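## Task

Take the mug from the closet shelf it sits on, put it on the third shelf counted from the bottom, and close the closet fully. The mug must stay upright, must not drop more than a few centimetres and must not be hit hard. The robot must not tip over or finish leaning. Nothing may count as done if it only stays in place because the robot is holding it.

## Robot and tools

Robot: a Hello Robot Stretch 3 with a single arm. It has a two-wheel base (0.33 m long, 0.34 m wide), a lift that slides up a mast, and a telescoping arm that reaches out to the robot's right side. The base cannot move sideways, so to move the gripper forward or back you drive the base. Turning in place pivots about the point between the drive wheels, 0.05 m behind the front edge. With the arm in and the wrist folded, a turn sweeps a 0.28 m radius; an unfolded level gripper reaches beyond that.

Frames: the base frame has its origin on the floor between the drive wheels, x forward, y left, z up. hand_pose is reported in this frame, at the point where closed fingertips meet. The odometry frame is the base frame as it was when the scene began. Heading is positive to the left (-3.142 to 3.142).

execute_actions takes "actions", a list run in order. Each action can hold "robot" (a command), "steps" (1 to 450 control steps at 30 per second; defaults to 1) and "until" (ends the action early once all its conditions hold). {"steps": n} by itself simply waits. If any part of a call is invalid, none of it runs. An empty list returns the current state and images.

A command holds "base", "joints" or both, and they start together. "base" takes exactly one key. translate_m is an offset in metres from where the base is when the command starts, positive forward, magnitude at most 1. rotate_rad is a relative turn in radians, positive counter-clockwise seen from above, magnitude at most 3.2. "joints" takes absolute targets by name; joints you leave out keep their previous target. lift_m: 0 to 1.1 m, the arm's height on the mast. arm_m: 0 to 0.52 m of extension. wrist_yaw_rad: -1.345 to 4.42 (0 points along the arm, positive swings toward the front, 3.0 is folded over the base). wrist_pitch_rad: -1.57 to 0.451 (0 level, negative tips the fingers down). wrist_roll_rad: -2.911 to 2.911 (0 has the fingers side by side). gripper_m: -0.089 to 0.179, larger is wider; the real fingertip gap is less than this number (by 0.007 nearly closed, 0.025 fully open). head_pan_rad: -3.953 to 1.73 (0 ahead, positive left, -1.57 looks down the arm). head_tilt_rad: -1.53 to 0.419 (negative looks down). "contact_limits": {"arm_m": effort %} sets how much motor effort (1 to 100) the arm may use before it halts; it applies until the next arm command.

Instead of one command, "robot" may be a list of up to 8 items run one after another, including {"pause_s": s} (s at most 15). The next item starts only after every motion of the previous one finishes "done" (for base and gripper, "off_target" also proceeds). {"robot": {"stop": true}} brakes everything and clears the queue. Any new command takes over immediately and discards the rest of an older queue.

To wait for everything to settle, use "steps": 450 with "until": {"robot": {"status": "ended"}}. You can also test fields such as lift_m, arm_m_goal, base_status or queue_left with comparisons like [">", 0.3] or ["!=", "moving"]; joint readings compare at three decimals, base values at four. "any" instead of "robot" fires when the first motion ends.

Speed: the base is fast (0.30 m/s, 1.9 rad/s) only when stowed: lift_m under 0.30, arm_m under 0.03, wrist_yaw_rad over 2.54. Otherwise it goes at most 0.10 m/s and 0.63 rad/s.

Gripping: command a gripper_m smaller than the object's width to close on it; lower squeezes harder, but overly hard squeezes are eased off and objects may slip. To let go, open to at least 0.02 above where the fingers made contact. The reading and a "done" status do not prove you are holding anything; check images and wrist depth.

Self-collision: fold or unfold the wrist only with lift_m between 0.32 and 0.95, wrist_pitch_rad -0.4 and roll near 0. Once folded, lift may go down to 0.25. If wrist_yaw_rad is below -0.4, keep pitch at -0.5 or lower.

Tipping: pushing against something solid with the gripper higher than about 0.45 m can topple the robot before the arm stops; pushing again after a contact_stop is riskier still. Do not drive while gripping, hooking or pressing something fixed. If the base catches on furniture, back out the last move in small steps, free the gripper, and lower lift_m to about 0.2 if a lean persists.

Results: base_status shows progress as (moved of goal). joint_goals, joint_status (moving, done, off_target, contact_stop, time_out, stopped, not_commanded, torque_fault), measured_speeds, motor_effort (% with peak in brackets, noisy and biased), refusals/queue/queue_left. contact_stop leaves that joint slack until commanded again. torque_fault means a wrist servo is off for 10 s and refuses goals. on_its_own reports changed goals, slack or off joints, loads at rest and base lean. "refused:"/"dropped:" lines name a rejected goal or cancelled queue, counted from 0. base_tilt gives forward/right lean in degrees. lidar_m: 12 distances in metres, sector 1 straight ahead going counter-clockwise, in a plane 0.17 m high. wrist_depth_mm and head_depth_mm are 7x7 grids of median depth in mm.

Cameras: head_camera and nav_camera are on the head (moved by pan and tilt); wrist_camera is on the gripper. Each result includes one image per camera. zoom_image takes "camera" and "region" [x0, y0, x1, y1] in pixels, at most 504 by 504, for a sharper look.

finished_scene takes "scene", the current scene's number, and cannot be undone; make sure all motion has ended and the object stands free, ungripped, before calling it. A loose object may sometimes be nudged by outside forces. Avoid drops, slams, hard hits and strong pushes.

Each tool is called after ">>>" as name(argument=value, ...) on one line, values as JSON.

## Session

>>> execute_actions(actions=[])

Scene clock: 0.00 s.
robot.base_odometry: x=+0.000 y=+0.000 heading=+0.000 (m, m, rad; robot's odometry frame)
robot.turned_by_wheels: +0.000 (rad since the last result)
robot.turned_by_imu: +0.000 (rad since the last result)
robot.base_tilt: forward=+0.7 right=-1.2 (deg)
robot.lidar_m: 1.40 1.36 1.43 1.53 1.50 1.58 2.48 2.41 2.53 2.61 2.12 1.84
robot.head_depth_mm: 1739 1719 1722 1732 1734 1734 1724 / 1651 1628 1625 1614 1620 1635 1625 / 1567 1533 1537 1532 1540 1538 1533 / 1460 1445 1450 1449 1448 1457 1456 / 1404 1401 1405 1409 1396 1403 1396 / 1336 1334 1337 1333 1335 1331 1339 / 1273 1273 1272 1275 1274 1280 1273
robot.base_status: not_commanded
robot.joint_positions: lift_m=+0.349 arm_m=+0.002 wrist_yaw_rad=+2.954 wrist_pitch_rad=-0.401 wrist_roll_rad=-0.015 gripper_m=+0.037 head_pan_rad=-0.020 head_tilt_rad=+0.011
robot.joint_goals: lift_m=+0.349 arm_m=+0.002 wrist_yaw_rad=+2.954 wrist_pitch_rad=-0.401 wrist_roll_rad=-0.015 gripper_m=+0.037 head_pan_rad=-0.020 head_tilt_rad=+0.011
robot.joint_status: lift_m=not_commanded arm_m=not_commanded wrist_yaw_rad=not_commanded wrist_pitch_rad=not_commanded wrist_roll_rad=not_commanded gripper_m=not_commanded head_pan_rad=not_commanded head_tilt_rad=not_commanded
robot.measured_speeds: translate_m=+0.000 rotate_rad=+0.000 lift_m=+0.000 arm_m=+0.000 wrist_yaw_rad=+0.000 wrist_pitch_rad=+0.000 wrist_roll_rad=+0.000 head_pan_rad=+0.000 head_tilt_rad=+0.000
robot: refusals=0 queue=idle queue_left=0
robot.motor_effort: left_wheel=+0 right_wheel=+0 lift_m=+25 arm_m=+1 wrist_yaw_rad=+0 wrist_pitch_rad=+6 wrist_roll_rad=+0 gripper_m=+0 head_pan_rad=+1 head_tilt_rad=+2 (%)
robot.hand_pose: x=+0.0209 y=+0.0754 z=+0.3656 quat_wxyz=(+0.205, +0.698, +0.077, +0.682) (m; robot's base frame)
robot.wrist_depth_mm: - - - - - - - / - - - - - - - / - - - - - - - / 969 969 970 976 959 951 955 / 754 757 746 785 754 739 742 / 612 614 - 618 635 601 614 / 520 522 - 537 502 514 512
pictures: head_camera (sideways: a quarter turn clockwise sets it upright), nav_camera (sideways: a quarter turn counterclockwise sets it upright), wrist_camera
Images, in order (width x height): head_camera 896x504, nav_camera 672x504, wrist_camera 644x364.

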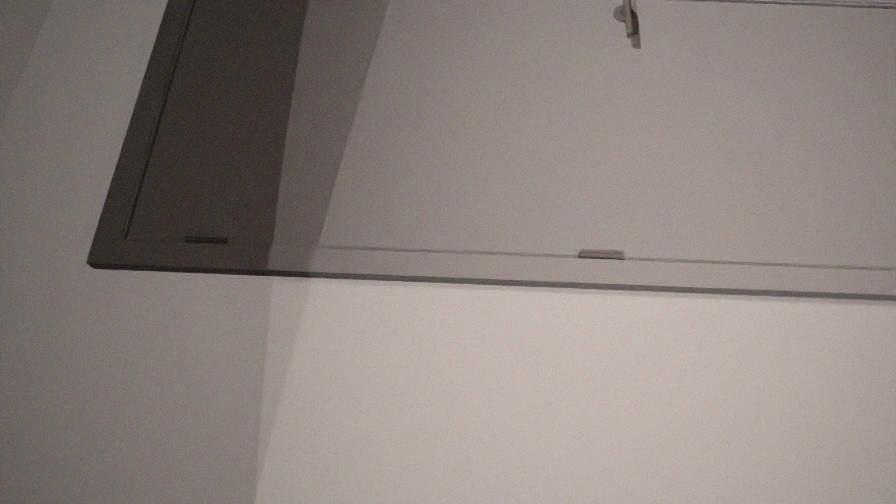

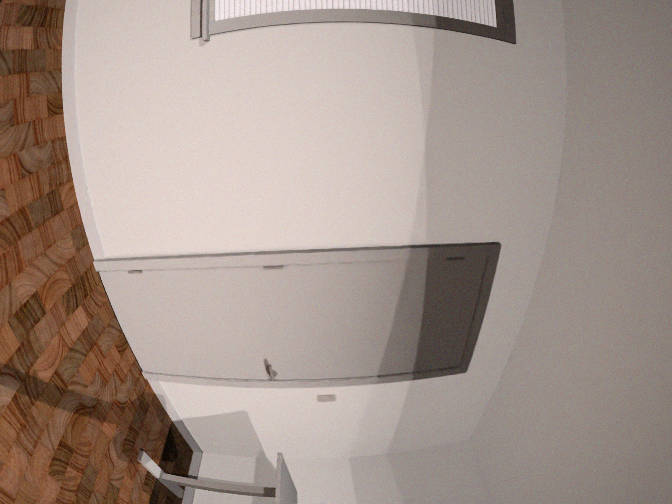

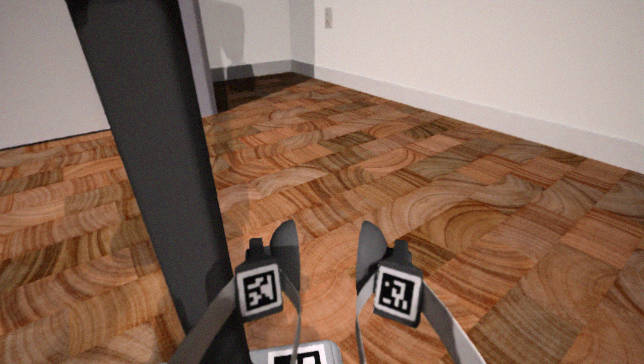

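>>> execute_actions(actions=[{"robot":{"joints":{"head_pan_rad":-0.3,"head_tilt_rad":-0.3}},"steps":100,"until":{"robot":{"status":"ended"}}}])

>>> zoom_image(camera="head_camera", region=[300,0,800,400])

Scene clock: 2.13 s.
robot.base_odometry: x=+0.000 y=+0.000 heading=+0.000 (m, m, rad; robot's odometry frame)
robot.turned_by_wheels: +0.000 (rad since the last result)
robot.turned_by_imu: +0.000 (rad since the last result)
robot.base_tilt: forward=+0.7 right=-1.2 (deg)
robot.lidar_m: 1.40 1.36 1.43 1.53 1.51 1.59 2.48 2.41 2.52 2.62 2.12 1.85
robot.head_depth_mm: 2094 2256 2450 2629 2731 2063 1607 / 1897 2036 2148 2306 2464 2046 1598 / 1675 1790 1921 2038 2205 2057 1591 / 1557 1633 1727 1838 1955 1985 1574 / 1428 1500 1583 1679 1773 1859 1588 / 1333 1395 1454 1542 1612 1705 1565 / 1237 1297 1358 1413 1495 1570 1564
robot.base_status: not_commanded
robot.joint_positions: lift_m=+0.349 arm_m=+0.002 wrist_yaw_rad=+2.954 wrist_pitch_rad=-0.401 wrist_roll_rad=-0.015 gripper_m=+0.037 head_pan_rad=-0.293 head_tilt_rad=-0.296
robot.joint_goals: lift_m=+0.349 arm_m=+0.002 wrist_yaw_rad=+2.954 wrist_pitch_rad=-0.401 wrist_roll_rad=-0.015 gripper_m=+0.037 head_pan_rad=-0.300 head_tilt_rad=-0.300
robot.joint_status: lift_m=not_commanded arm_m=not_commanded wrist_yaw_rad=not_commanded wrist_pitch_rad=not_commanded wrist_roll_rad=not_commanded gripper_m=not_commanded head_pan_rad=done head_tilt_rad=done
robot.measured_speeds: translate_m=+0.000 rotate_rad=+0.000 lift_m=+0.000 arm_m=+0.000 wrist_yaw_rad=+0.000 wrist_pitch_rad=+0.000 wrist_roll_rad=+0.000 head_pan_rad=+0.000 head_tilt_rad=+0.000
robot: refusals=0 queue=done queue_left=0
robot.motor_effort: left_wheel=+0(0) right_wheel=+0(0) lift_m=+25(25) arm_m=+1(1) wrist_yaw_rad=+0(0) wrist_pitch_rad=+6(7) wrist_roll_rad=+0(0) gripper_m=+0(1) head_pan_rad=-3(19) head_tilt_rad=-1(18) (%)
robot.hand_pose: x=+0.0209 y=+0.0754 z=+0.3656 quat_wxyz=(+0.205, +0.698, +0.077, +0.682) (m; robot's base frame)
robot.wrist_depth_mm: - - - - - - 985 / - - - - - - - / - - - - - - - / 980 958 971 961 965 954 954 / 741 759 750 790 753 765 744 / 614 612 - 606 626 609 608 / 518 516 - 536 497 520 514
pictures: head_camera (sideways: a quarter turn clockwise sets it upright), nav_camera (sideways: a quarter turn counterclockwise sets it upright), wrist_camera
camera_calibration (this result's frames):
head_camera: T_world_to_cam=[[-0.255563, 0.0440807, -0.965787, 1.27166], [0.267378, 0.963219, -0.0267891, 0.0433829], [0.929084, -0.265077, -0.257949, 0.288573], [0, 0, 0, 1]] pos_world=[0.0452814, -0.021349, 1.30376]
nav_camera: T_world_to_cam=[[0.243626, -0.119681, 0.962457, -1.21181], [-0.271461, -0.961108, -0.0507979, 0.117255], [0.931104, -0.248894, -0.26664, 0.296943], [0, 0, 0, 1]] pos_world=[0.0505739, 0.0415725, 1.25145]
wrist_camera: T_world_to_cam=[[0.98726, -0.158347, 0.0156442, -0.0081517], [-0.0685334, -0.511893, -0.856311, 0.387525], [0.143602, 0.844329, -0.516223, 0.290377], [0, 0, 0, 1]] pos_world=[-0.00709247, -0.0480929, 0.481869]
Images, in order (width x height): head_camera 896x504, nav_camera 672x504, wrist_camera 644x364.

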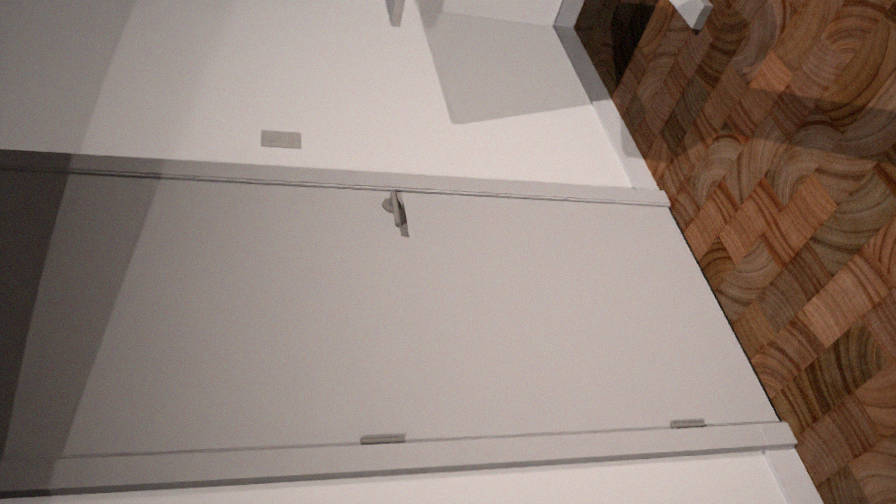

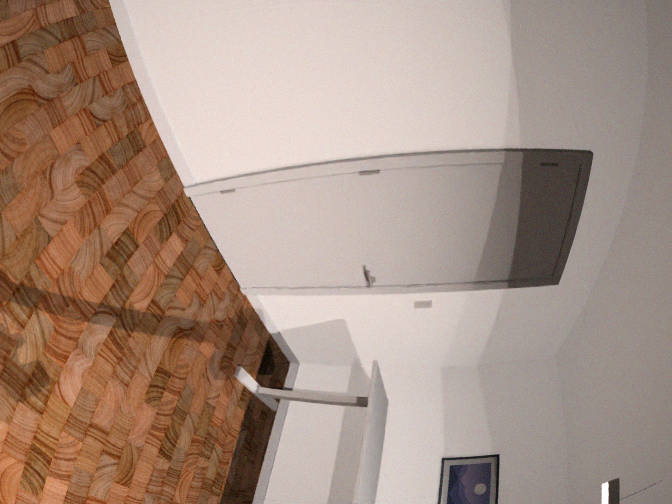

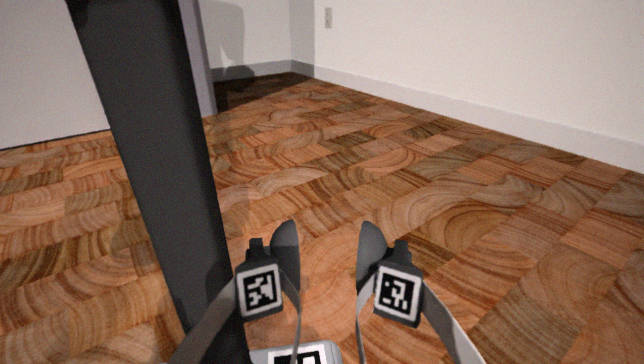

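Region (300, 0, 800, 400) of head_camera's 896x504 image, scaled by 1.008, with more detail than that image has; it fills the top 403 rows of this view, and the rest is white.

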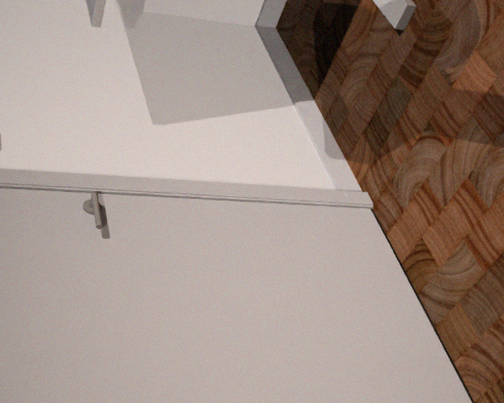

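>>> execute_actions(actions=[{"robot":[{"base":{"rotate_rad":-0.835},"joints":{"lift_m":0.28}},{"base":{"translate_m":0.7}},{"base":{"translate_m":0.67}},{"base":{"rotate_rad":2.852}},{"joints":{"lift_m":0.8,"head_pan_rad":-1.57,"head_tilt_rad":-0.4}},{"joints":{"wrist_yaw_rad":0,"wrist_pitch_rad":-0.4,"gripper_m":0.1}}],"steps":450,"until":{"robot":{"status":"ended"}}},{"steps":300,"until":{"robot":{"status":"ended"}}}])

Scene clock: 25.53 s.
robot.base_odometry: x=+0.920 y=-1.015 heading=+2.017 (m, m, rad; robot's odometry frame)
robot.turned_by_wheels: +2.017 (rad since the last result)
robot.turned_by_imu: +1.975 (rad since the last result)
robot.base_tilt: forward=+0.6 right=-1.2 (deg)
robot.lidar_m: 2.80 2.95 2.91 2.76 1.84 1.04 1.22 0.89 1.07 1.00 1.03 1.37
robot.head_depth_mm: 850 908 977 1047 1132 1240 1344 / 833 887 963 1039 1138 1239 1342 / 838 893 953 1017 1111 1218 1338 / 836 892 955 1019 1115 1219 1328 / 839 896 959 1033 1117 1220 1329 / 837 901 958 1032 1120 1214 1319 / 839 895 959 1033 1122 1225 1328
robot.base_status: done (rotate_rad +2.8519 of +2.8520)
robot.joint_positions: lift_m=+0.800 arm_m=+0.002 wrist_yaw_rad=+0.003 wrist_pitch_rad=-0.412 wrist_roll_rad=-0.015 gripper_m=+0.100 head_pan_rad=-1.563 head_tilt_rad=-0.395
robot.joint_goals: lift_m=+0.800 arm_m=+0.002 wrist_yaw_rad=+0.000 wrist_pitch_rad=-0.400 wrist_roll_rad=-0.015 gripper_m=+0.100 head_pan_rad=-1.570 head_tilt_rad=-0.400
robot.joint_status: lift_m=done arm_m=not_commanded wrist_yaw_rad=done wrist_pitch_rad=done wrist_roll_rad=not_commanded gripper_m=done head_pan_rad=done head_tilt_rad=done
robot.measured_speeds: translate_m=+0.000 rotate_rad=+0.000 lift_m=+0.000 arm_m=+0.000 wrist_yaw_rad=+0.000 wrist_pitch_rad=+0.000 wrist_roll_rad=+0.000 head_pan_rad=+0.000 head_tilt_rad=+0.000
robot: refusals=0 queue=done queue_left=0
robot.motor_effort: left_wheel=-2(14) right_wheel=+2(11) lift_m=+30(29) arm_m=+0(0) wrist_yaw_rad=-3(4) wrist_pitch_rad=+6(5) wrist_roll_rad=+0(0) gripper_m=+0(93) head_pan_rad=-3(33) head_tilt_rad=-2(8) (%)
robot.hand_pose: x=-0.0209 y=-0.3723 z=+0.8137 quat_wxyz=(+0.698, +0.147, -0.686, -0.143) (m; robot's base frame)
robot.wrist_depth_mm: 661 660 668 672 692 693 707 / 713 711 727 720 752 756 761 / 779 799 793 798 823 811 829 / 858 863 865 869 902 909 919 / 985 955 940 981 - - - / - - - - - - - / 969 986 - 992 - 992 -
pictures: head_camera (sideways: a quarter turn clockwise sets it upright), nav_camera (sideways: a quarter turn counterclockwise sets it upright), wrist_camera
camera_calibration (this result's frames):
head_camera: T_world_to_cam=[[-0.0343175, 0.351436, -0.935583, 1.23087], [0.999175, 0.032392, -0.0244826, 0.0359128], [0.0217013, -0.935651, -0.352258, 0.416848], [0, 0, 0, 1]] pos_world=[-0.00268905, -0.0437101, 1.2993]
nav_camera: T_world_to_cam=[[-0.0414292, -0.362041, 0.931241, -1.16931], [-0.998428, -0.0202135, -0.0522767, 0.123609], [0.03775, -0.931943, -0.360635, 0.424724], [0, 0, 0, 1]] pos_world=[0.0589374, -0.0250218, 1.24854]
wrist_camera: T_world_to_cam=[[-0.999389, -0.0313989, 0.0153334, -0.0387168], [-0.0295427, 0.524903, -0.850649, 0.921454], [0.0186609, -0.850583, -0.52551, 0.27961], [0, 0, 0, 1]] pos_world=[-0.0166887, -0.247058, 0.931365]
Images, in order (width x height): head_camera 896x504, nav_camera 672x504, wrist_camera 644x364.

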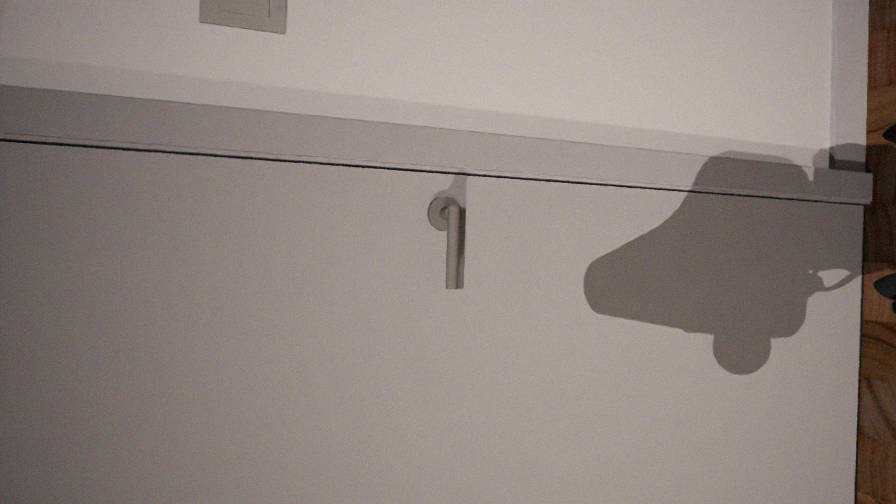

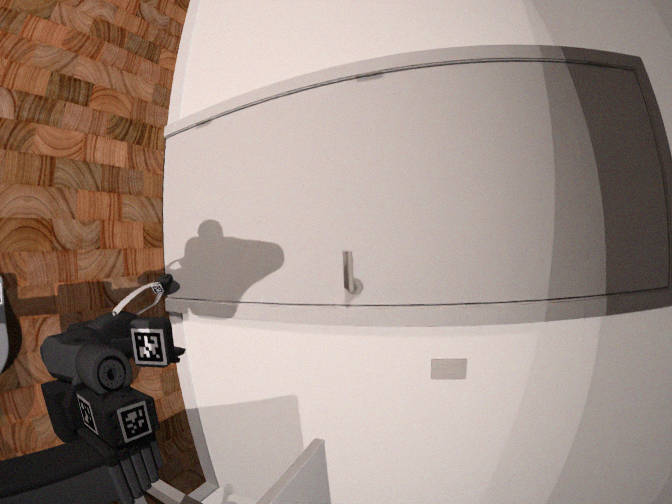

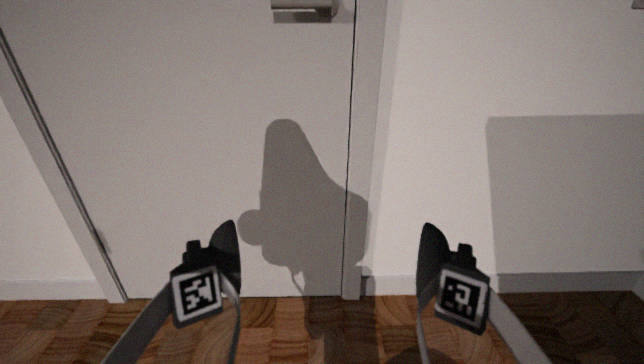

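>>> execute_actions(actions=[{"robot":{"base":{"translate_m":0.06},"joints":{"lift_m":0.95,"wrist_pitch_rad":0,"wrist_roll_rad":1.57,"arm_m":0.4,"gripper_m":0.1}},"steps":300,"until":{"robot":{"status":"ended"}}}])

Scene clock: 30.33 s.
robot.base_odometry: x=+0.894 y=-0.961 heading=+2.017 (m, m, rad; robot's odometry frame)
robot.turned_by_wheels: +0.000 (rad since the last result)
robot.turned_by_imu: +0.001 (rad since the last result)
robot.base_tilt: forward=+0.7 right=-1.2 (deg)
robot.lidar_m: 2.74 2.89 2.91 2.76 1.93 1.09 1.28 0.93 1.07 1.00 1.02 1.36
robot.head_depth_mm: 835 896 967 - 1153 1231 1341 / 829 880 939 - 1109 1220 1341 / 832 888 943 - 1123 1211 1333 / 833 887 954 1018 1112 1214 1335 / 837 891 954 1027 1111 1207 1327 / 836 894 954 1027 1113 1216 1318 / 837 895 958 1030 1115 1217 1314
robot.base_status: done (translate_m +0.0600 of +0.0600)
robot.joint_positions: lift_m=+0.950 arm_m=+0.400 wrist_yaw_rad=+0.002 wrist_pitch_rad=-0.024 wrist_roll_rad=+1.568 gripper_m=+0.100 head_pan_rad=-1.563 head_tilt_rad=-0.395
robot.joint_goals: lift_m=+0.950 arm_m=+0.400 wrist_yaw_rad=+0.000 wrist_pitch_rad=+0.000 wrist_roll_rad=+1.570 gripper_m=+0.100 head_pan_rad=-1.570 head_tilt_rad=-0.400
robot.joint_status: lift_m=done arm_m=done wrist_yaw_rad=done wrist_pitch_rad=done wrist_roll_rad=done gripper_m=done head_pan_rad=done head_tilt_rad=done
robot.measured_speeds: translate_m=+0.000 rotate_rad=+0.000 lift_m=+0.000 arm_m=+0.000 wrist_yaw_rad=+0.000 wrist_pitch_rad=+0.000 wrist_roll_rad=+0.000 head_pan_rad=+0.000 head_tilt_rad=+0.000
robot: refusals=0 queue=done queue_left=0
robot.motor_effort: left_wheel=-2(5) right_wheel=+2(6) lift_m=+29(31) arm_m=+3(4) wrist_yaw_rad=-2(3) wrist_pitch_rad=+11(11) wrist_roll_rad=+1(2) gripper_m=+0(2) head_pan_rad=-1(3) head_tilt_rad=-1(2) (%)
robot.hand_pose: x=-0.0209 y=-0.8003 z=+1.0580 quat_wxyz=(+0.002, +0.001, -1.000, -0.012) (m; robot's base frame)
robot.wrist_depth_mm: 364 365 364 364 362 359 359 / 342 342 340 337 338 338 335 / 359 359 357 357 350 358 352 / 365 363 364 365 360 361 360 / 372 368 369 371 368 366 365 / 378 373 375 374 371 374 370 / 382 382 381 378 380 379 379
pictures: head_camera (sideways: a quarter turn clockwise sets it upright), nav_camera (sideways: a quarter turn counterclockwise sets it upright), wrist_camera
camera_calibration (this result's frames):
head_camera: T_world_to_cam=[[-0.0342485, 0.351664, -0.9355, 1.23076], [0.999182, 0.0321968, -0.0244768, 0.0359052], [0.0215125, -0.935572, -0.352479, 0.417137], [0, 0, 0, 1]] pos_world=[-0.00269784, -0.0437077, 1.29929]
nav_camera: T_world_to_cam=[[-0.0415003, -0.362254, 0.931155, -1.1692], [-0.998432, -0.0200004, -0.0522796, 0.123612], [0.0375619, -0.931865, -0.360856, 0.425012], [0, 0, 0, 1]] pos_world=[0.0589322, -0.0250198, 1.24853]
wrist_camera: T_world_to_cam=[[-0.0131257, 0.00425828, -0.999905, 1.06738], [0.989866, 0.141461, -0.0123915, 0.181455], [0.141395, -0.989935, -0.0060719, -0.614555], [0, 0, 0, 1]] pos_world=[-0.0787113, -0.638583, 1.0658]
Images, in order (width x height): head_camera 896x504, nav_camera 672x504, wrist_camera 644x364.

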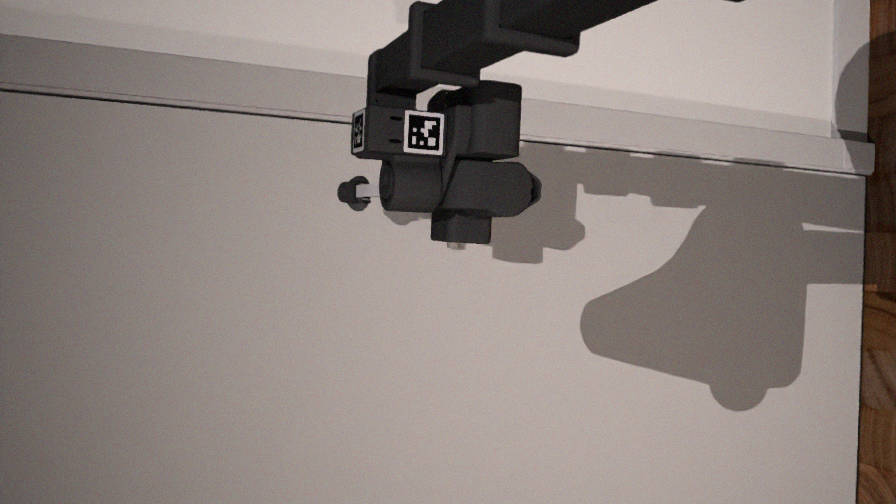

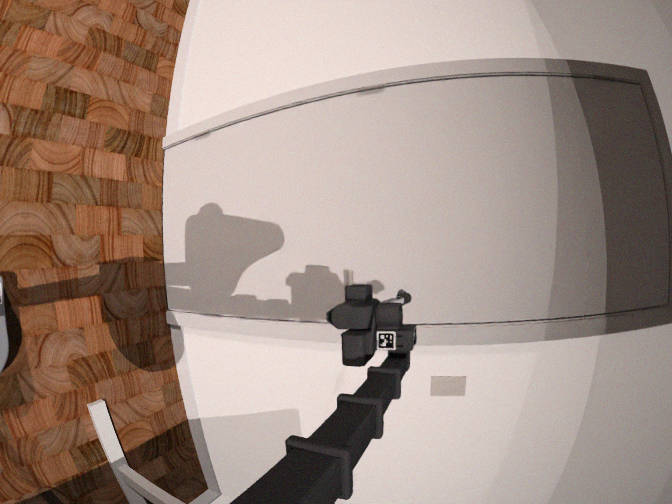

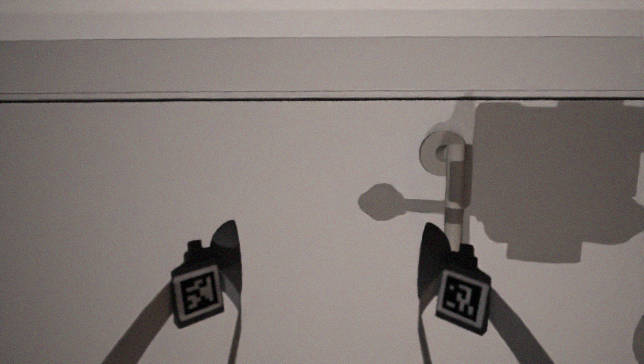

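>>> execute_actions(actions=[{"robot":[{"base":{"rotate_rad":-0.35},"joints":{"arm_m":0.3,"lift_m":0.84}},{"base":{"translate_m":0.23}},{"base":{"rotate_rad":0.35}},{"base":{"translate_m":-0.18}},{"joints":{"arm_m":0.4}}],"steps":450,"until":{"robot":{"status":"ended"}}}])

Scene clock: 43.97 s.
robot.base_odometry: x=+0.949 y=-0.895 heading=+2.017 (m, m, rad; robot's odometry frame)
robot.turned_by_wheels: +0.000 (rad since the last result)
robot.turned_by_imu: +0.002 (rad since the last result)
robot.base_tilt: forward=+0.8 right=-1.2 (deg)
robot.lidar_m: 2.72 2.85 2.99 2.83 1.98 1.17 1.31 0.92 0.99 0.92 0.93 1.26
robot.head_depth_mm: 754 807 871 947 1023 - 1260 / 762 814 871 927 - 1111 1222 / 762 814 872 932 - 1112 1219 / 764 816 876 938 1018 1113 1221 / 765 814 874 942 1017 1107 1223 / 765 818 874 942 1021 1111 1226 / 766 817 877 942 1021 1117 1228
robot.base_status: done (translate_m -0.1800 of -0.1800)
robot.joint_positions: lift_m=+0.840 arm_m=+0.400 wrist_yaw_rad=+0.001 wrist_pitch_rad=-0.024 wrist_roll_rad=+1.569 gripper_m=+0.100 head_pan_rad=-1.563 head_tilt_rad=-0.395
robot.joint_goals: lift_m=+0.840 arm_m=+0.400 wrist_yaw_rad=+0.000 wrist_pitch_rad=+0.000 wrist_roll_rad=+1.570 gripper_m=+0.100 head_pan_rad=-1.570 head_tilt_rad=-0.400
robot.joint_status: lift_m=done arm_m=done wrist_yaw_rad=done wrist_pitch_rad=done wrist_roll_rad=done gripper_m=done head_pan_rad=done head_tilt_rad=done
robot.measured_speeds: translate_m=+0.000 rotate_rad=+0.000 lift_m=+0.000 arm_m=+0.000 wrist_yaw_rad=+0.000 wrist_pitch_rad=+0.000 wrist_roll_rad=+0.000 head_pan_rad=+0.000 head_tilt_rad=+0.000
robot: refusals=0 queue=done queue_left=0
robot.motor_effort: left_wheel=-2(9) right_wheel=+2(8) lift_m=+20(29) arm_m=+4(2) wrist_yaw_rad=-1(2) wrist_pitch_rad=+11(10) wrist_roll_rad=+1(1) gripper_m=+0(0) head_pan_rad=-1(2) head_tilt_rad=-2(2) (%)
robot.hand_pose: x=-0.0211 y=-0.8003 z=+0.9485 quat_wxyz=(+0.002, +0.000, -1.000, -0.012) (m; robot's base frame)
robot.wrist_depth_mm: 259 258 257 257 256 255 254 / 273 275 273 272 272 272 272 / 279 279 278 275 277 276 275 / 283 284 282 280 280 280 280 / 289 287 285 285 285 285 284 / 293 293 292 291 291 289 288 / 297 298 296 298 295 294 294
pictures: head_camera (sideways: a quarter turn clockwise sets it upright), nav_camera (sideways: a quarter turn counterclockwise sets it upright), wrist_camera
camera_calibration (this result's frames):
head_camera: T_world_to_cam=[[-0.0342442, 0.35176, -0.935464, 1.23071], [0.999182, 0.032185, -0.0244743, 0.035902], [0.0214989, -0.935537, -0.352574, 0.417262], [0, 0, 0, 1]] pos_world=[-0.00269847, -0.0437073, 1.29928]
nav_camera: T_world_to_cam=[[-0.0415048, -0.362348, 0.931118, -1.16915], [-0.998433, -0.0199808, -0.0522809, 0.123614], [0.0375483, -0.931829, -0.360951, 0.425136], [0, 0, 0, 1]] pos_world=[0.0589318, -0.0250151, 1.24853]
wrist_camera: T_world_to_cam=[[-0.0129866, 0.00426972, -0.999907, 0.95786], [0.98999, 0.140604, -0.0122574, 0.179506], [0.140538, -0.990057, -0.00605295, -0.615327], [0, 0, 0, 1]] pos_world=[-0.0787927, -0.638538, 0.956246]
Images, in order (width x height): head_camera 896x504, nav_camera 672x504, wrist_camera 644x364.

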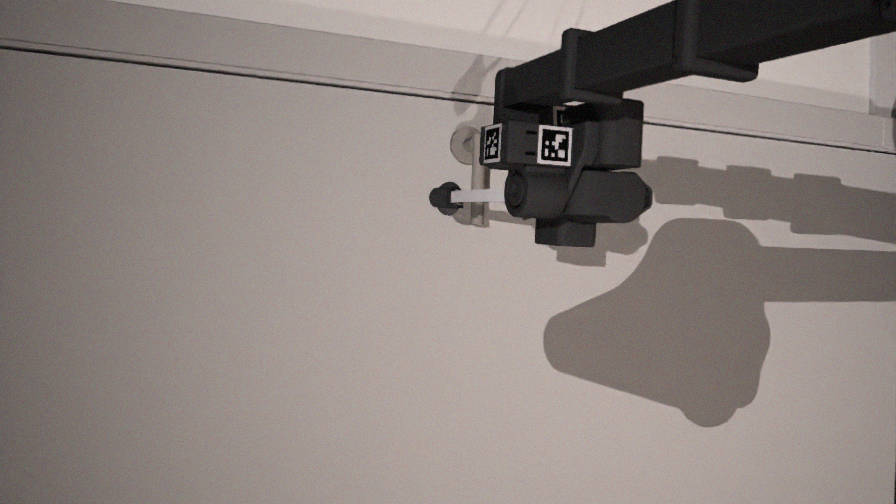

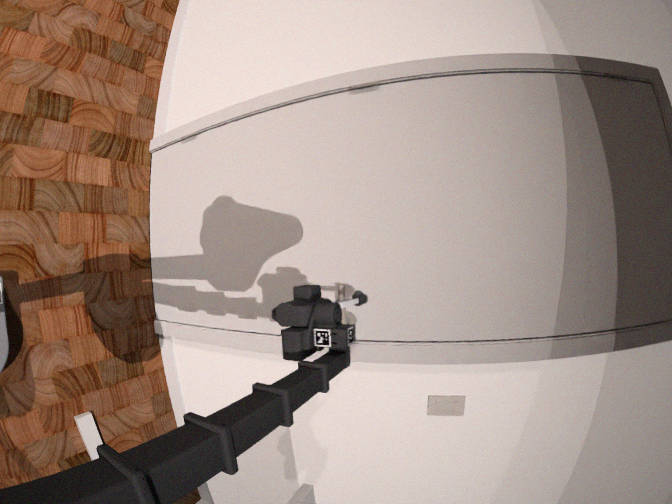

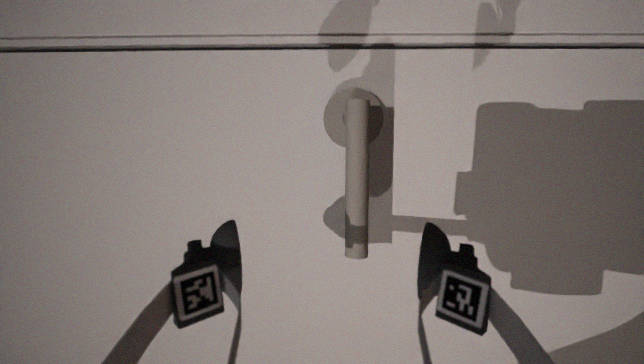

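>>> execute_actions(actions=[{"robot":[{"joints":{"lift_m":0.823}},{"joints":{"arm_m":0.47},"contact_limits":{"arm_m":30}},{"joints":{"gripper_m":-0.03}}],"steps":300,"until":{"robot":{"status":"ended"}}}])

>>> execute_actions(actions=[{"robot":[{"joints":{"lift_m":0.775}},{"joints":{"arm_m":0.40}}],"steps":300,"until":{"robot":{"status":"ended"}}}])

Scene clock: 48.90 s.
robot.base_odometry: x=+0.949 y=-0.895 heading=+2.017 (m, m, rad; robot's odometry frame)
robot.turned_by_wheels: +0.000 (rad since the last result)
robot.turned_by_imu: +0.001 (rad since the last result)
robot.base_tilt: forward=+0.7 right=-1.3 (deg)
robot.lidar_m: 2.71 2.85 3.00 2.84 1.98 1.17 1.31 0.92 0.99 0.92 0.94 1.26
robot.head_depth_mm: 757 809 872 948 1025 - - / 762 816 871 925 - 1095 1230 / 762 817 872 924 - 1106 1219 / 765 817 875 940 1029 1104 1218 / 765 817 875 943 1021 1117 1225 / 765 819 877 943 1022 1113 1228 / 767 819 877 944 1023 1113 1224
robot.base_status: done (translate_m -0.1800 of -0.1800)
robot.joint_positions: lift_m=+0.823 arm_m=+0.470 wrist_yaw_rad=+0.000 wrist_pitch_rad=-0.036 wrist_roll_rad=+1.569 gripper_m=-0.029 head_pan_rad=-1.563 head_tilt_rad=-0.395
robot.joint_goals: lift_m=+0.823 arm_m=+0.470 wrist_yaw_rad=+0.000 wrist_pitch_rad=+0.000 wrist_roll_rad=+1.570 gripper_m=-0.030 head_pan_rad=-1.570 head_tilt_rad=-0.400
robot.joint_status: lift_m=done arm_m=done wrist_yaw_rad=done wrist_pitch_rad=done wrist_roll_rad=done gripper_m=done head_pan_rad=done head_tilt_rad=done
robot.measured_speeds: translate_m=+0.000 rotate_rad=+0.000 lift_m=+0.000 arm_m=+0.000 wrist_yaw_rad=+0.000 wrist_pitch_rad=+0.000 wrist_roll_rad=+0.000 head_pan_rad=+0.000 head_tilt_rad=+0.000
robot: refusals=0 queue=done queue_left=0
robot.motor_effort: left_wheel=-3(3) right_wheel=+2(3) lift_m=+22(21) arm_m=+4(3) wrist_yaw_rad=+0(1) wrist_pitch_rad=+16(17) wrist_roll_rad=+1(1) gripper_m=-26(100) head_pan_rad=-3(3) head_tilt_rad=-1(2) (%)
robot.contact_limits: arm_m 30 (drawing in: default 18, maximum 30; extending or still: default 25, maximum 41)
robot.hand_pose: x=-0.0213 y=-0.8699 z=+0.9284 quat_wxyz=(+0.002, +0.000, -1.000, -0.018) (m; robot's base frame)
robot.wrist_depth_mm: 202 202 201 202 203 203 203 / 204 204 204 204 205 205 207 / 207 208 208 199 209 209 209 / 211 211 212 210 212 213 213 / 215 214 214 213 216 217 216 / 218 218 218 - 219 221 221 / 222 222 223 222 223 223 223
pictures: head_camera (sideways: a quarter turn clockwise sets it upright), nav_camera (sideways: a quarter turn counterclockwise sets it upright), wrist_camera
camera_calibration (this result's frames):
head_camera: T_world_to_cam=[[-0.0342442, 0.35176, -0.935464, 1.23071], [0.999182, 0.0321851, -0.0244743, 0.035902], [0.021499, -0.935537, -0.352574, 0.417262], [0, 0, 0, 1]] pos_world=[-0.00269846, -0.0437073, 1.29928]
nav_camera: T_world_to_cam=[[-0.0415047, -0.362348, 0.931118, -1.16915], [-0.998433, -0.0199809, -0.0522809, 0.123614], [0.0375484, -0.931829, -0.360951, 0.425136], [0, 0, 0, 1]] pos_world=[0.0589319, -0.0250151, 1.24853]
wrist_camera: T_world_to_cam=[[-0.0130007, 0.016183, -0.999785, 0.948313], [0.990068, 0.14019, -0.0106052, 0.187298], [0.139988, -0.989992, -0.0178449, -0.67337], [0, 0, 0, 1]] pos_world=[-0.078845, -0.708235, 0.938079]
Images, in order (width x height): head_camera 896x504, nav_camera 672x504, wrist_camera 644x364.

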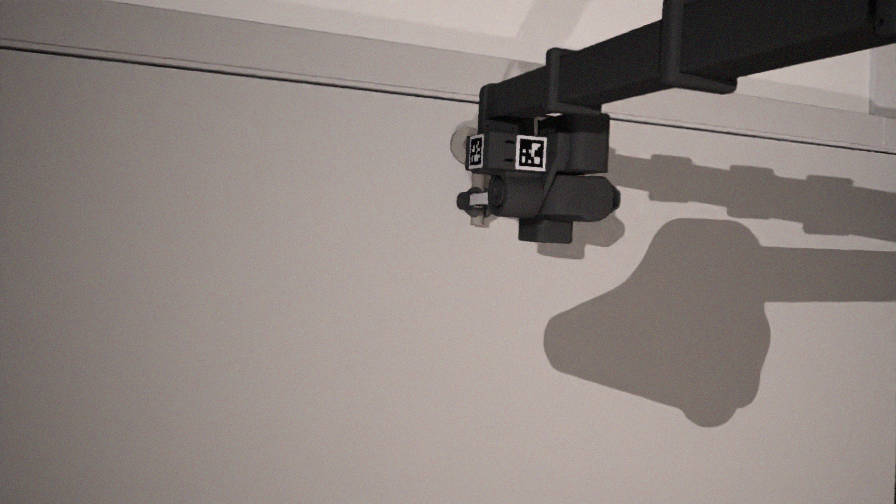

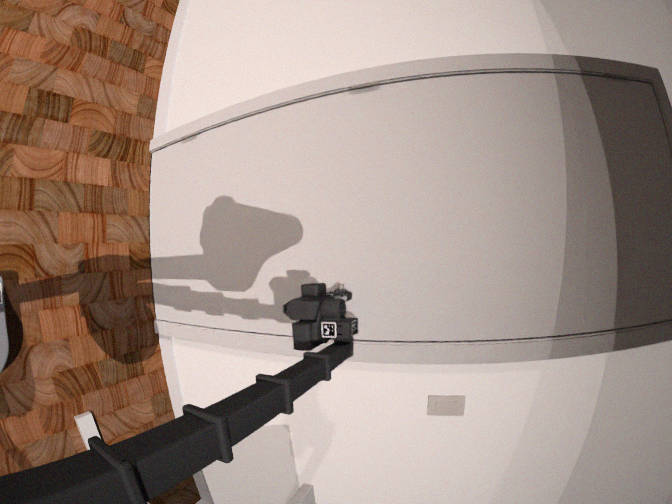

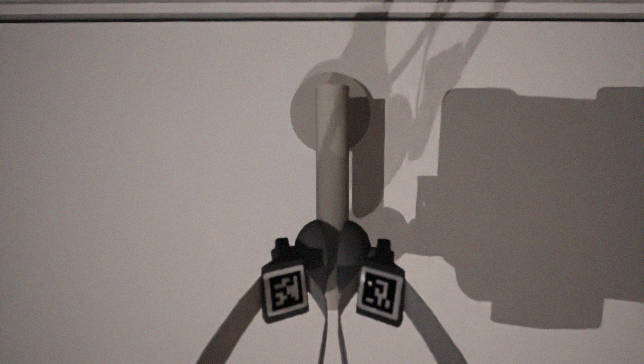

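Scene clock: 49.87 s.
robot.base_odometry: x=+0.949 y=-0.895 heading=+2.017 (m, m, rad; robot's odometry frame)
robot.turned_by_wheels: +0.000 (rad since the last result)
robot.turned_by_imu: +0.000 (rad since the last result)
robot.base_tilt: forward=+0.7 right=-1.3 (deg)
robot.lidar_m: 2.72 2.85 3.00 2.84 1.98 1.17 1.31 0.92 0.99 0.92 0.94 1.26
robot.head_depth_mm: 758 809 871 948 1040 1114 - / 764 814 872 930 - 1109 1231 / 766 818 873 929 - 1112 1221 / 766 815 874 939 1017 1109 1222 / 766 818 874 942 1016 1110 1228 / 764 817 877 945 1022 1110 1232 / 767 819 879 941 1023 1113 1227
robot.base_status: done (translate_m -0.1800 of -0.1800)
robot.joint_positions: lift_m=+0.776 arm_m=+0.470 wrist_yaw_rad=+0.000 wrist_pitch_rad=+0.082 wrist_roll_rad=+1.569 gripper_m=-0.029 head_pan_rad=-1.563 head_tilt_rad=-0.395
robot.joint_goals: lift_m=+0.776 arm_m=+0.470 wrist_yaw_rad=+0.000 wrist_pitch_rad=+0.000 wrist_roll_rad=+1.570 gripper_m=-0.030 head_pan_rad=-1.570 head_tilt_rad=-0.400
robot.joint_status: lift_m=contact_stop arm_m=done wrist_yaw_rad=done wrist_pitch_rad=done wrist_roll_rad=done gripper_m=done head_pan_rad=done head_tilt_rad=done
robot.measured_speeds: translate_m=+0.000 rotate_rad=+0.000 lift_m=+0.001 arm_m=+0.000 wrist_yaw_rad=+0.000 wrist_pitch_rad=+0.024 wrist_roll_rad=+0.000 head_pan_rad=+0.000 head_tilt_rad=+0.000
robot: refusals=0 queue=dropped queue_left=0
robot.on_its_own: lift_m is slack since a contact_stop, until your next command for it; wrist_pitch_rad is at rest, and its effort (-37) is outside its rest range (-20 to +32)
robot.motor_effort: left_wheel=-3(3) right_wheel=+3(3) lift_m=+23(24) arm_m=+3(3) wrist_yaw_rad=+0(0) wrist_pitch_rad=-37(38) wrist_roll_rad=+0(1) gripper_m=-23(23) head_pan_rad=-3(2) head_tilt_rad=-1(1) (%)
robot.contact_limits: arm_m 30 (drawing in: default 18, maximum 30; extending or still: default 25, maximum 41)
robot.hand_pose: x=-0.0213 y=-0.8720 z=+0.9112 quat_wxyz=(+0.002, +0.000, -0.999, +0.041) (m; robot's base frame)
robot.wrist_depth_mm: 217 216 206 200 194 188 184 / 228 221 212 201 198 191 185 / 231 223 216 198 201 194 188 / 235 228 218 208 204 197 190 / 240 232 222 211 206 200 194 / 246 236 229 - 209 204 197 / 249 241 230 221 213 207 200
pictures: head_camera (sideways: a quarter turn clockwise sets it upright), nav_camera (sideways: a quarter turn counterclockwise sets it upright), wrist_camera
dropped: robot: command 0 of its queue: lift_m: contact_stop
camera_calibration (this result's frames):
head_camera: T_world_to_cam=[[-0.0342444, 0.35176, -0.935464, 1.23071], [0.999182, 0.0321855, -0.0244743, 0.035902], [0.0214993, -0.935537, -0.352574, 0.417262], [0, 0, 0, 1]] pos_world=[-0.00269845, -0.0437073, 1.29928]
nav_camera: T_world_to_cam=[[-0.0415046, -0.362348, 0.931118, -1.16915], [-0.998432, -0.0199812, -0.0522809, 0.123614], [0.0375488, -0.931829, -0.360951, 0.425136], [0, 0, 0, 1]] pos_world=[0.0589319, -0.0250151, 1.24853]
wrist_camera: T_world_to_cam=[[-0.0129495, -0.101322, -0.994769, 0.824084], [0.990078, 0.137916, -0.0269357, 0.200329], [0.139923, -0.985248, 0.0985303, -0.777707], [0, 0, 0, 1]] pos_world=[-0.0788504, -0.710365, 0.901797]
Images, in order (width x height): head_camera 896x504, nav_camera 672x504, wrist_camera 644x364.

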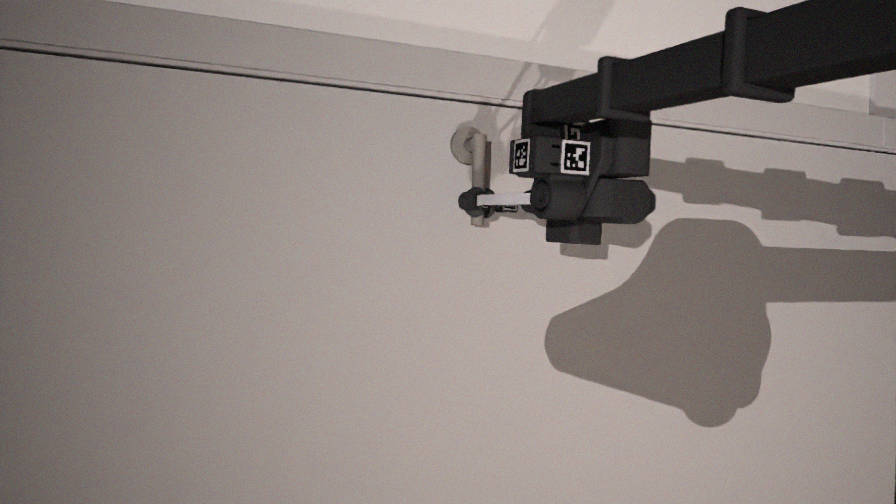

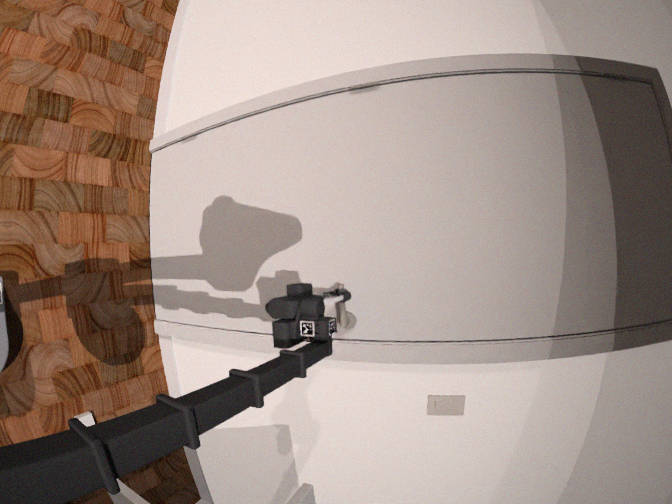

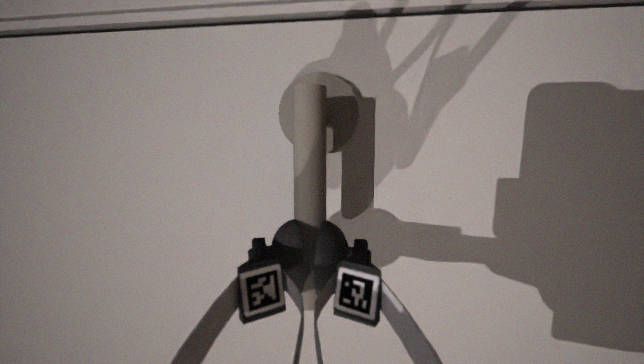

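Lever seems fixed. Restore height and just pull.

>>> execute_actions(actions=[{"robot":[{"joints":{"lift_m":0.823}},{"joints":{"arm_m":0.38},"contact_limits":{"arm_m":30}}],"steps":300,"until":{"robot":{"status":"ended"}}}])

Scene clock: 53.63 s.
robot.base_odometry: x=+0.949 y=-0.895 heading=+2.017 (m, m, rad; robot's odometry frame)
robot.turned_by_wheels: +0.000 (rad since the last result)
robot.turned_by_imu: +0.001 (rad since the last result)
robot.base_tilt: forward=+0.7 right=-1.2 (deg)
robot.lidar_m: 2.71 2.86 3.00 2.84 1.98 1.17 1.31 0.92 0.99 0.92 0.94 1.26
robot.head_depth_mm: 755 809 872 947 1025 - - / 760 812 872 930 - 1115 1230 / 765 816 872 930 - 1122 1221 / 762 817 873 944 1006 1110 1225 / 763 813 874 942 1016 1111 1216 / 767 817 875 943 1022 1116 1223 / 765 818 876 940 1024 1112 1227
robot.base_status: done (translate_m -0.1800 of -0.1800)
robot.joint_positions: lift_m=+0.823 arm_m=+0.380 wrist_yaw_rad=+0.000 wrist_pitch_rad=-0.025 wrist_roll_rad=+1.569 gripper_m=-0.029 head_pan_rad=-1.563 head_tilt_rad=-0.395
robot.joint_goals: lift_m=+0.823 arm_m=+0.380 wrist_yaw_rad=+0.000 wrist_pitch_rad=+0.000 wrist_roll_rad=+1.570 gripper_m=-0.030 head_pan_rad=-1.570 head_tilt_rad=-0.400
robot.joint_status: lift_m=done arm_m=done wrist_yaw_rad=done wrist_pitch_rad=done wrist_roll_rad=done gripper_m=done head_pan_rad=done head_tilt_rad=done
robot.measured_speeds: translate_m=+0.000 rotate_rad=+0.000 lift_m=+0.000 arm_m=+0.000 wrist_yaw_rad=+0.000 wrist_pitch_rad=+0.000 wrist_roll_rad=+0.000 head_pan_rad=+0.000 head_tilt_rad=+0.000
robot: refusals=0 queue=done queue_left=0
robot.motor_effort: left_wheel=-1(4) right_wheel=+1(4) lift_m=+29(30) arm_m=-2(5) wrist_yaw_rad=+0(0) wrist_pitch_rad=+12(37) wrist_roll_rad=+1(0) gripper_m=-12(23) head_pan_rad=-2(2) head_tilt_rad=-2(2) (%)
robot.contact_limits: arm_m 30 (drawing in: default 18, maximum 30; extending or still: default 25, maximum 41)
robot.hand_pose: x=-0.0213 y=-0.7808 z=+0.9306 quat_wxyz=(+0.002, +0.000, -1.000, -0.013) (m; robot's base frame)
robot.wrist_depth_mm: 278 277 277 275 273 274 273 / 293 293 292 291 291 291 291 / 297 297 297 295 296 295 296 / 303 302 301 300 301 299 300 / 308 307 306 305 306 305 305 / 313 313 312 - 311 312 310 / 317 318 318 318 316 315 315
pictures: head_camera (sideways: a quarter turn clockwise sets it upright), nav_camera (sideways: a quarter turn counterclockwise sets it upright), wrist_camera
camera_calibration (this result's frames):
head_camera: T_world_to_cam=[[-0.0342445, 0.351776, -0.935458, 1.2307], [0.999182, 0.0321858, -0.0244739, 0.0359014], [0.0214991, -0.935531, -0.35259, 0.417282], [0, 0, 0, 1]] pos_world=[-0.00269845, -0.0437073, 1.29928]
nav_camera: T_world_to_cam=[[-0.0415045, -0.362364, 0.931112, -1.16914], [-0.998433, -0.0199802, -0.0522811, 0.123614], [0.0375486, -0.931823, -0.360966, 0.425156], [0, 0, 0, 1]] pos_world=[0.0589319, -0.0250142, 1.24853]
wrist_camera: T_world_to_cam=[[-0.0129593, 0.00577431, -0.999899, 0.941104], [0.99009, 0.139919, -0.0120242, 0.175982], [0.139835, -0.990146, -0.00753034, -0.59486], [0, 0, 0, 1]] pos_world=[-0.0788594, -0.619055, 0.938645]
Images, in order (width x height): head_camera 896x504, nav_camera 672x504, wrist_camera 644x364.

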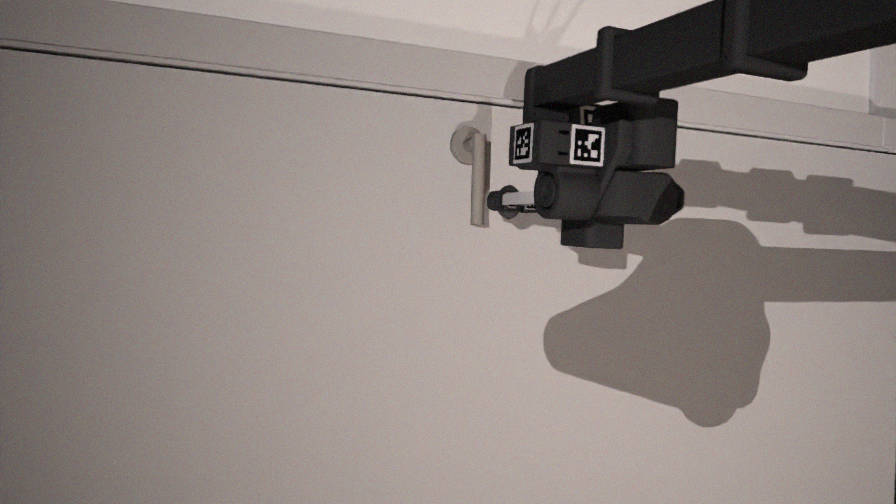

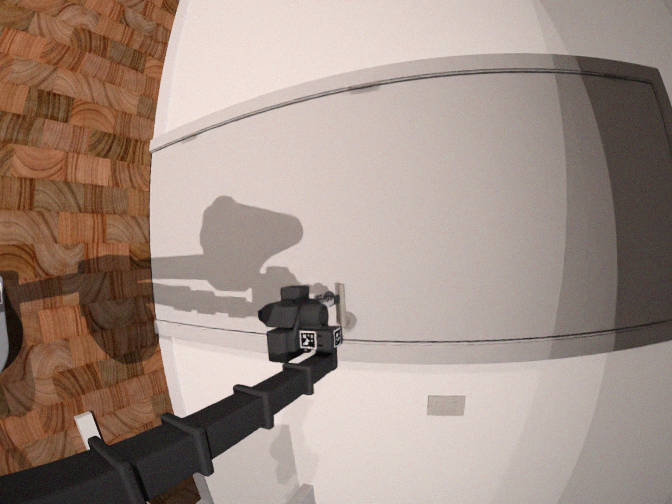

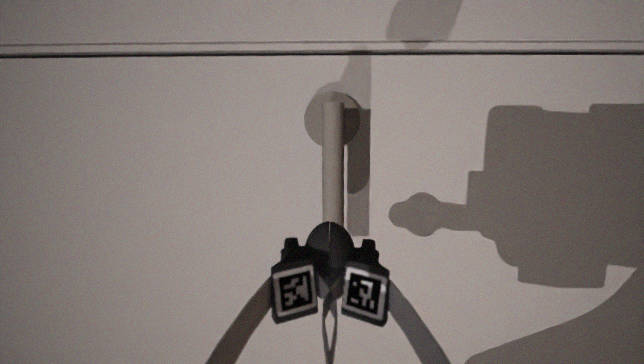

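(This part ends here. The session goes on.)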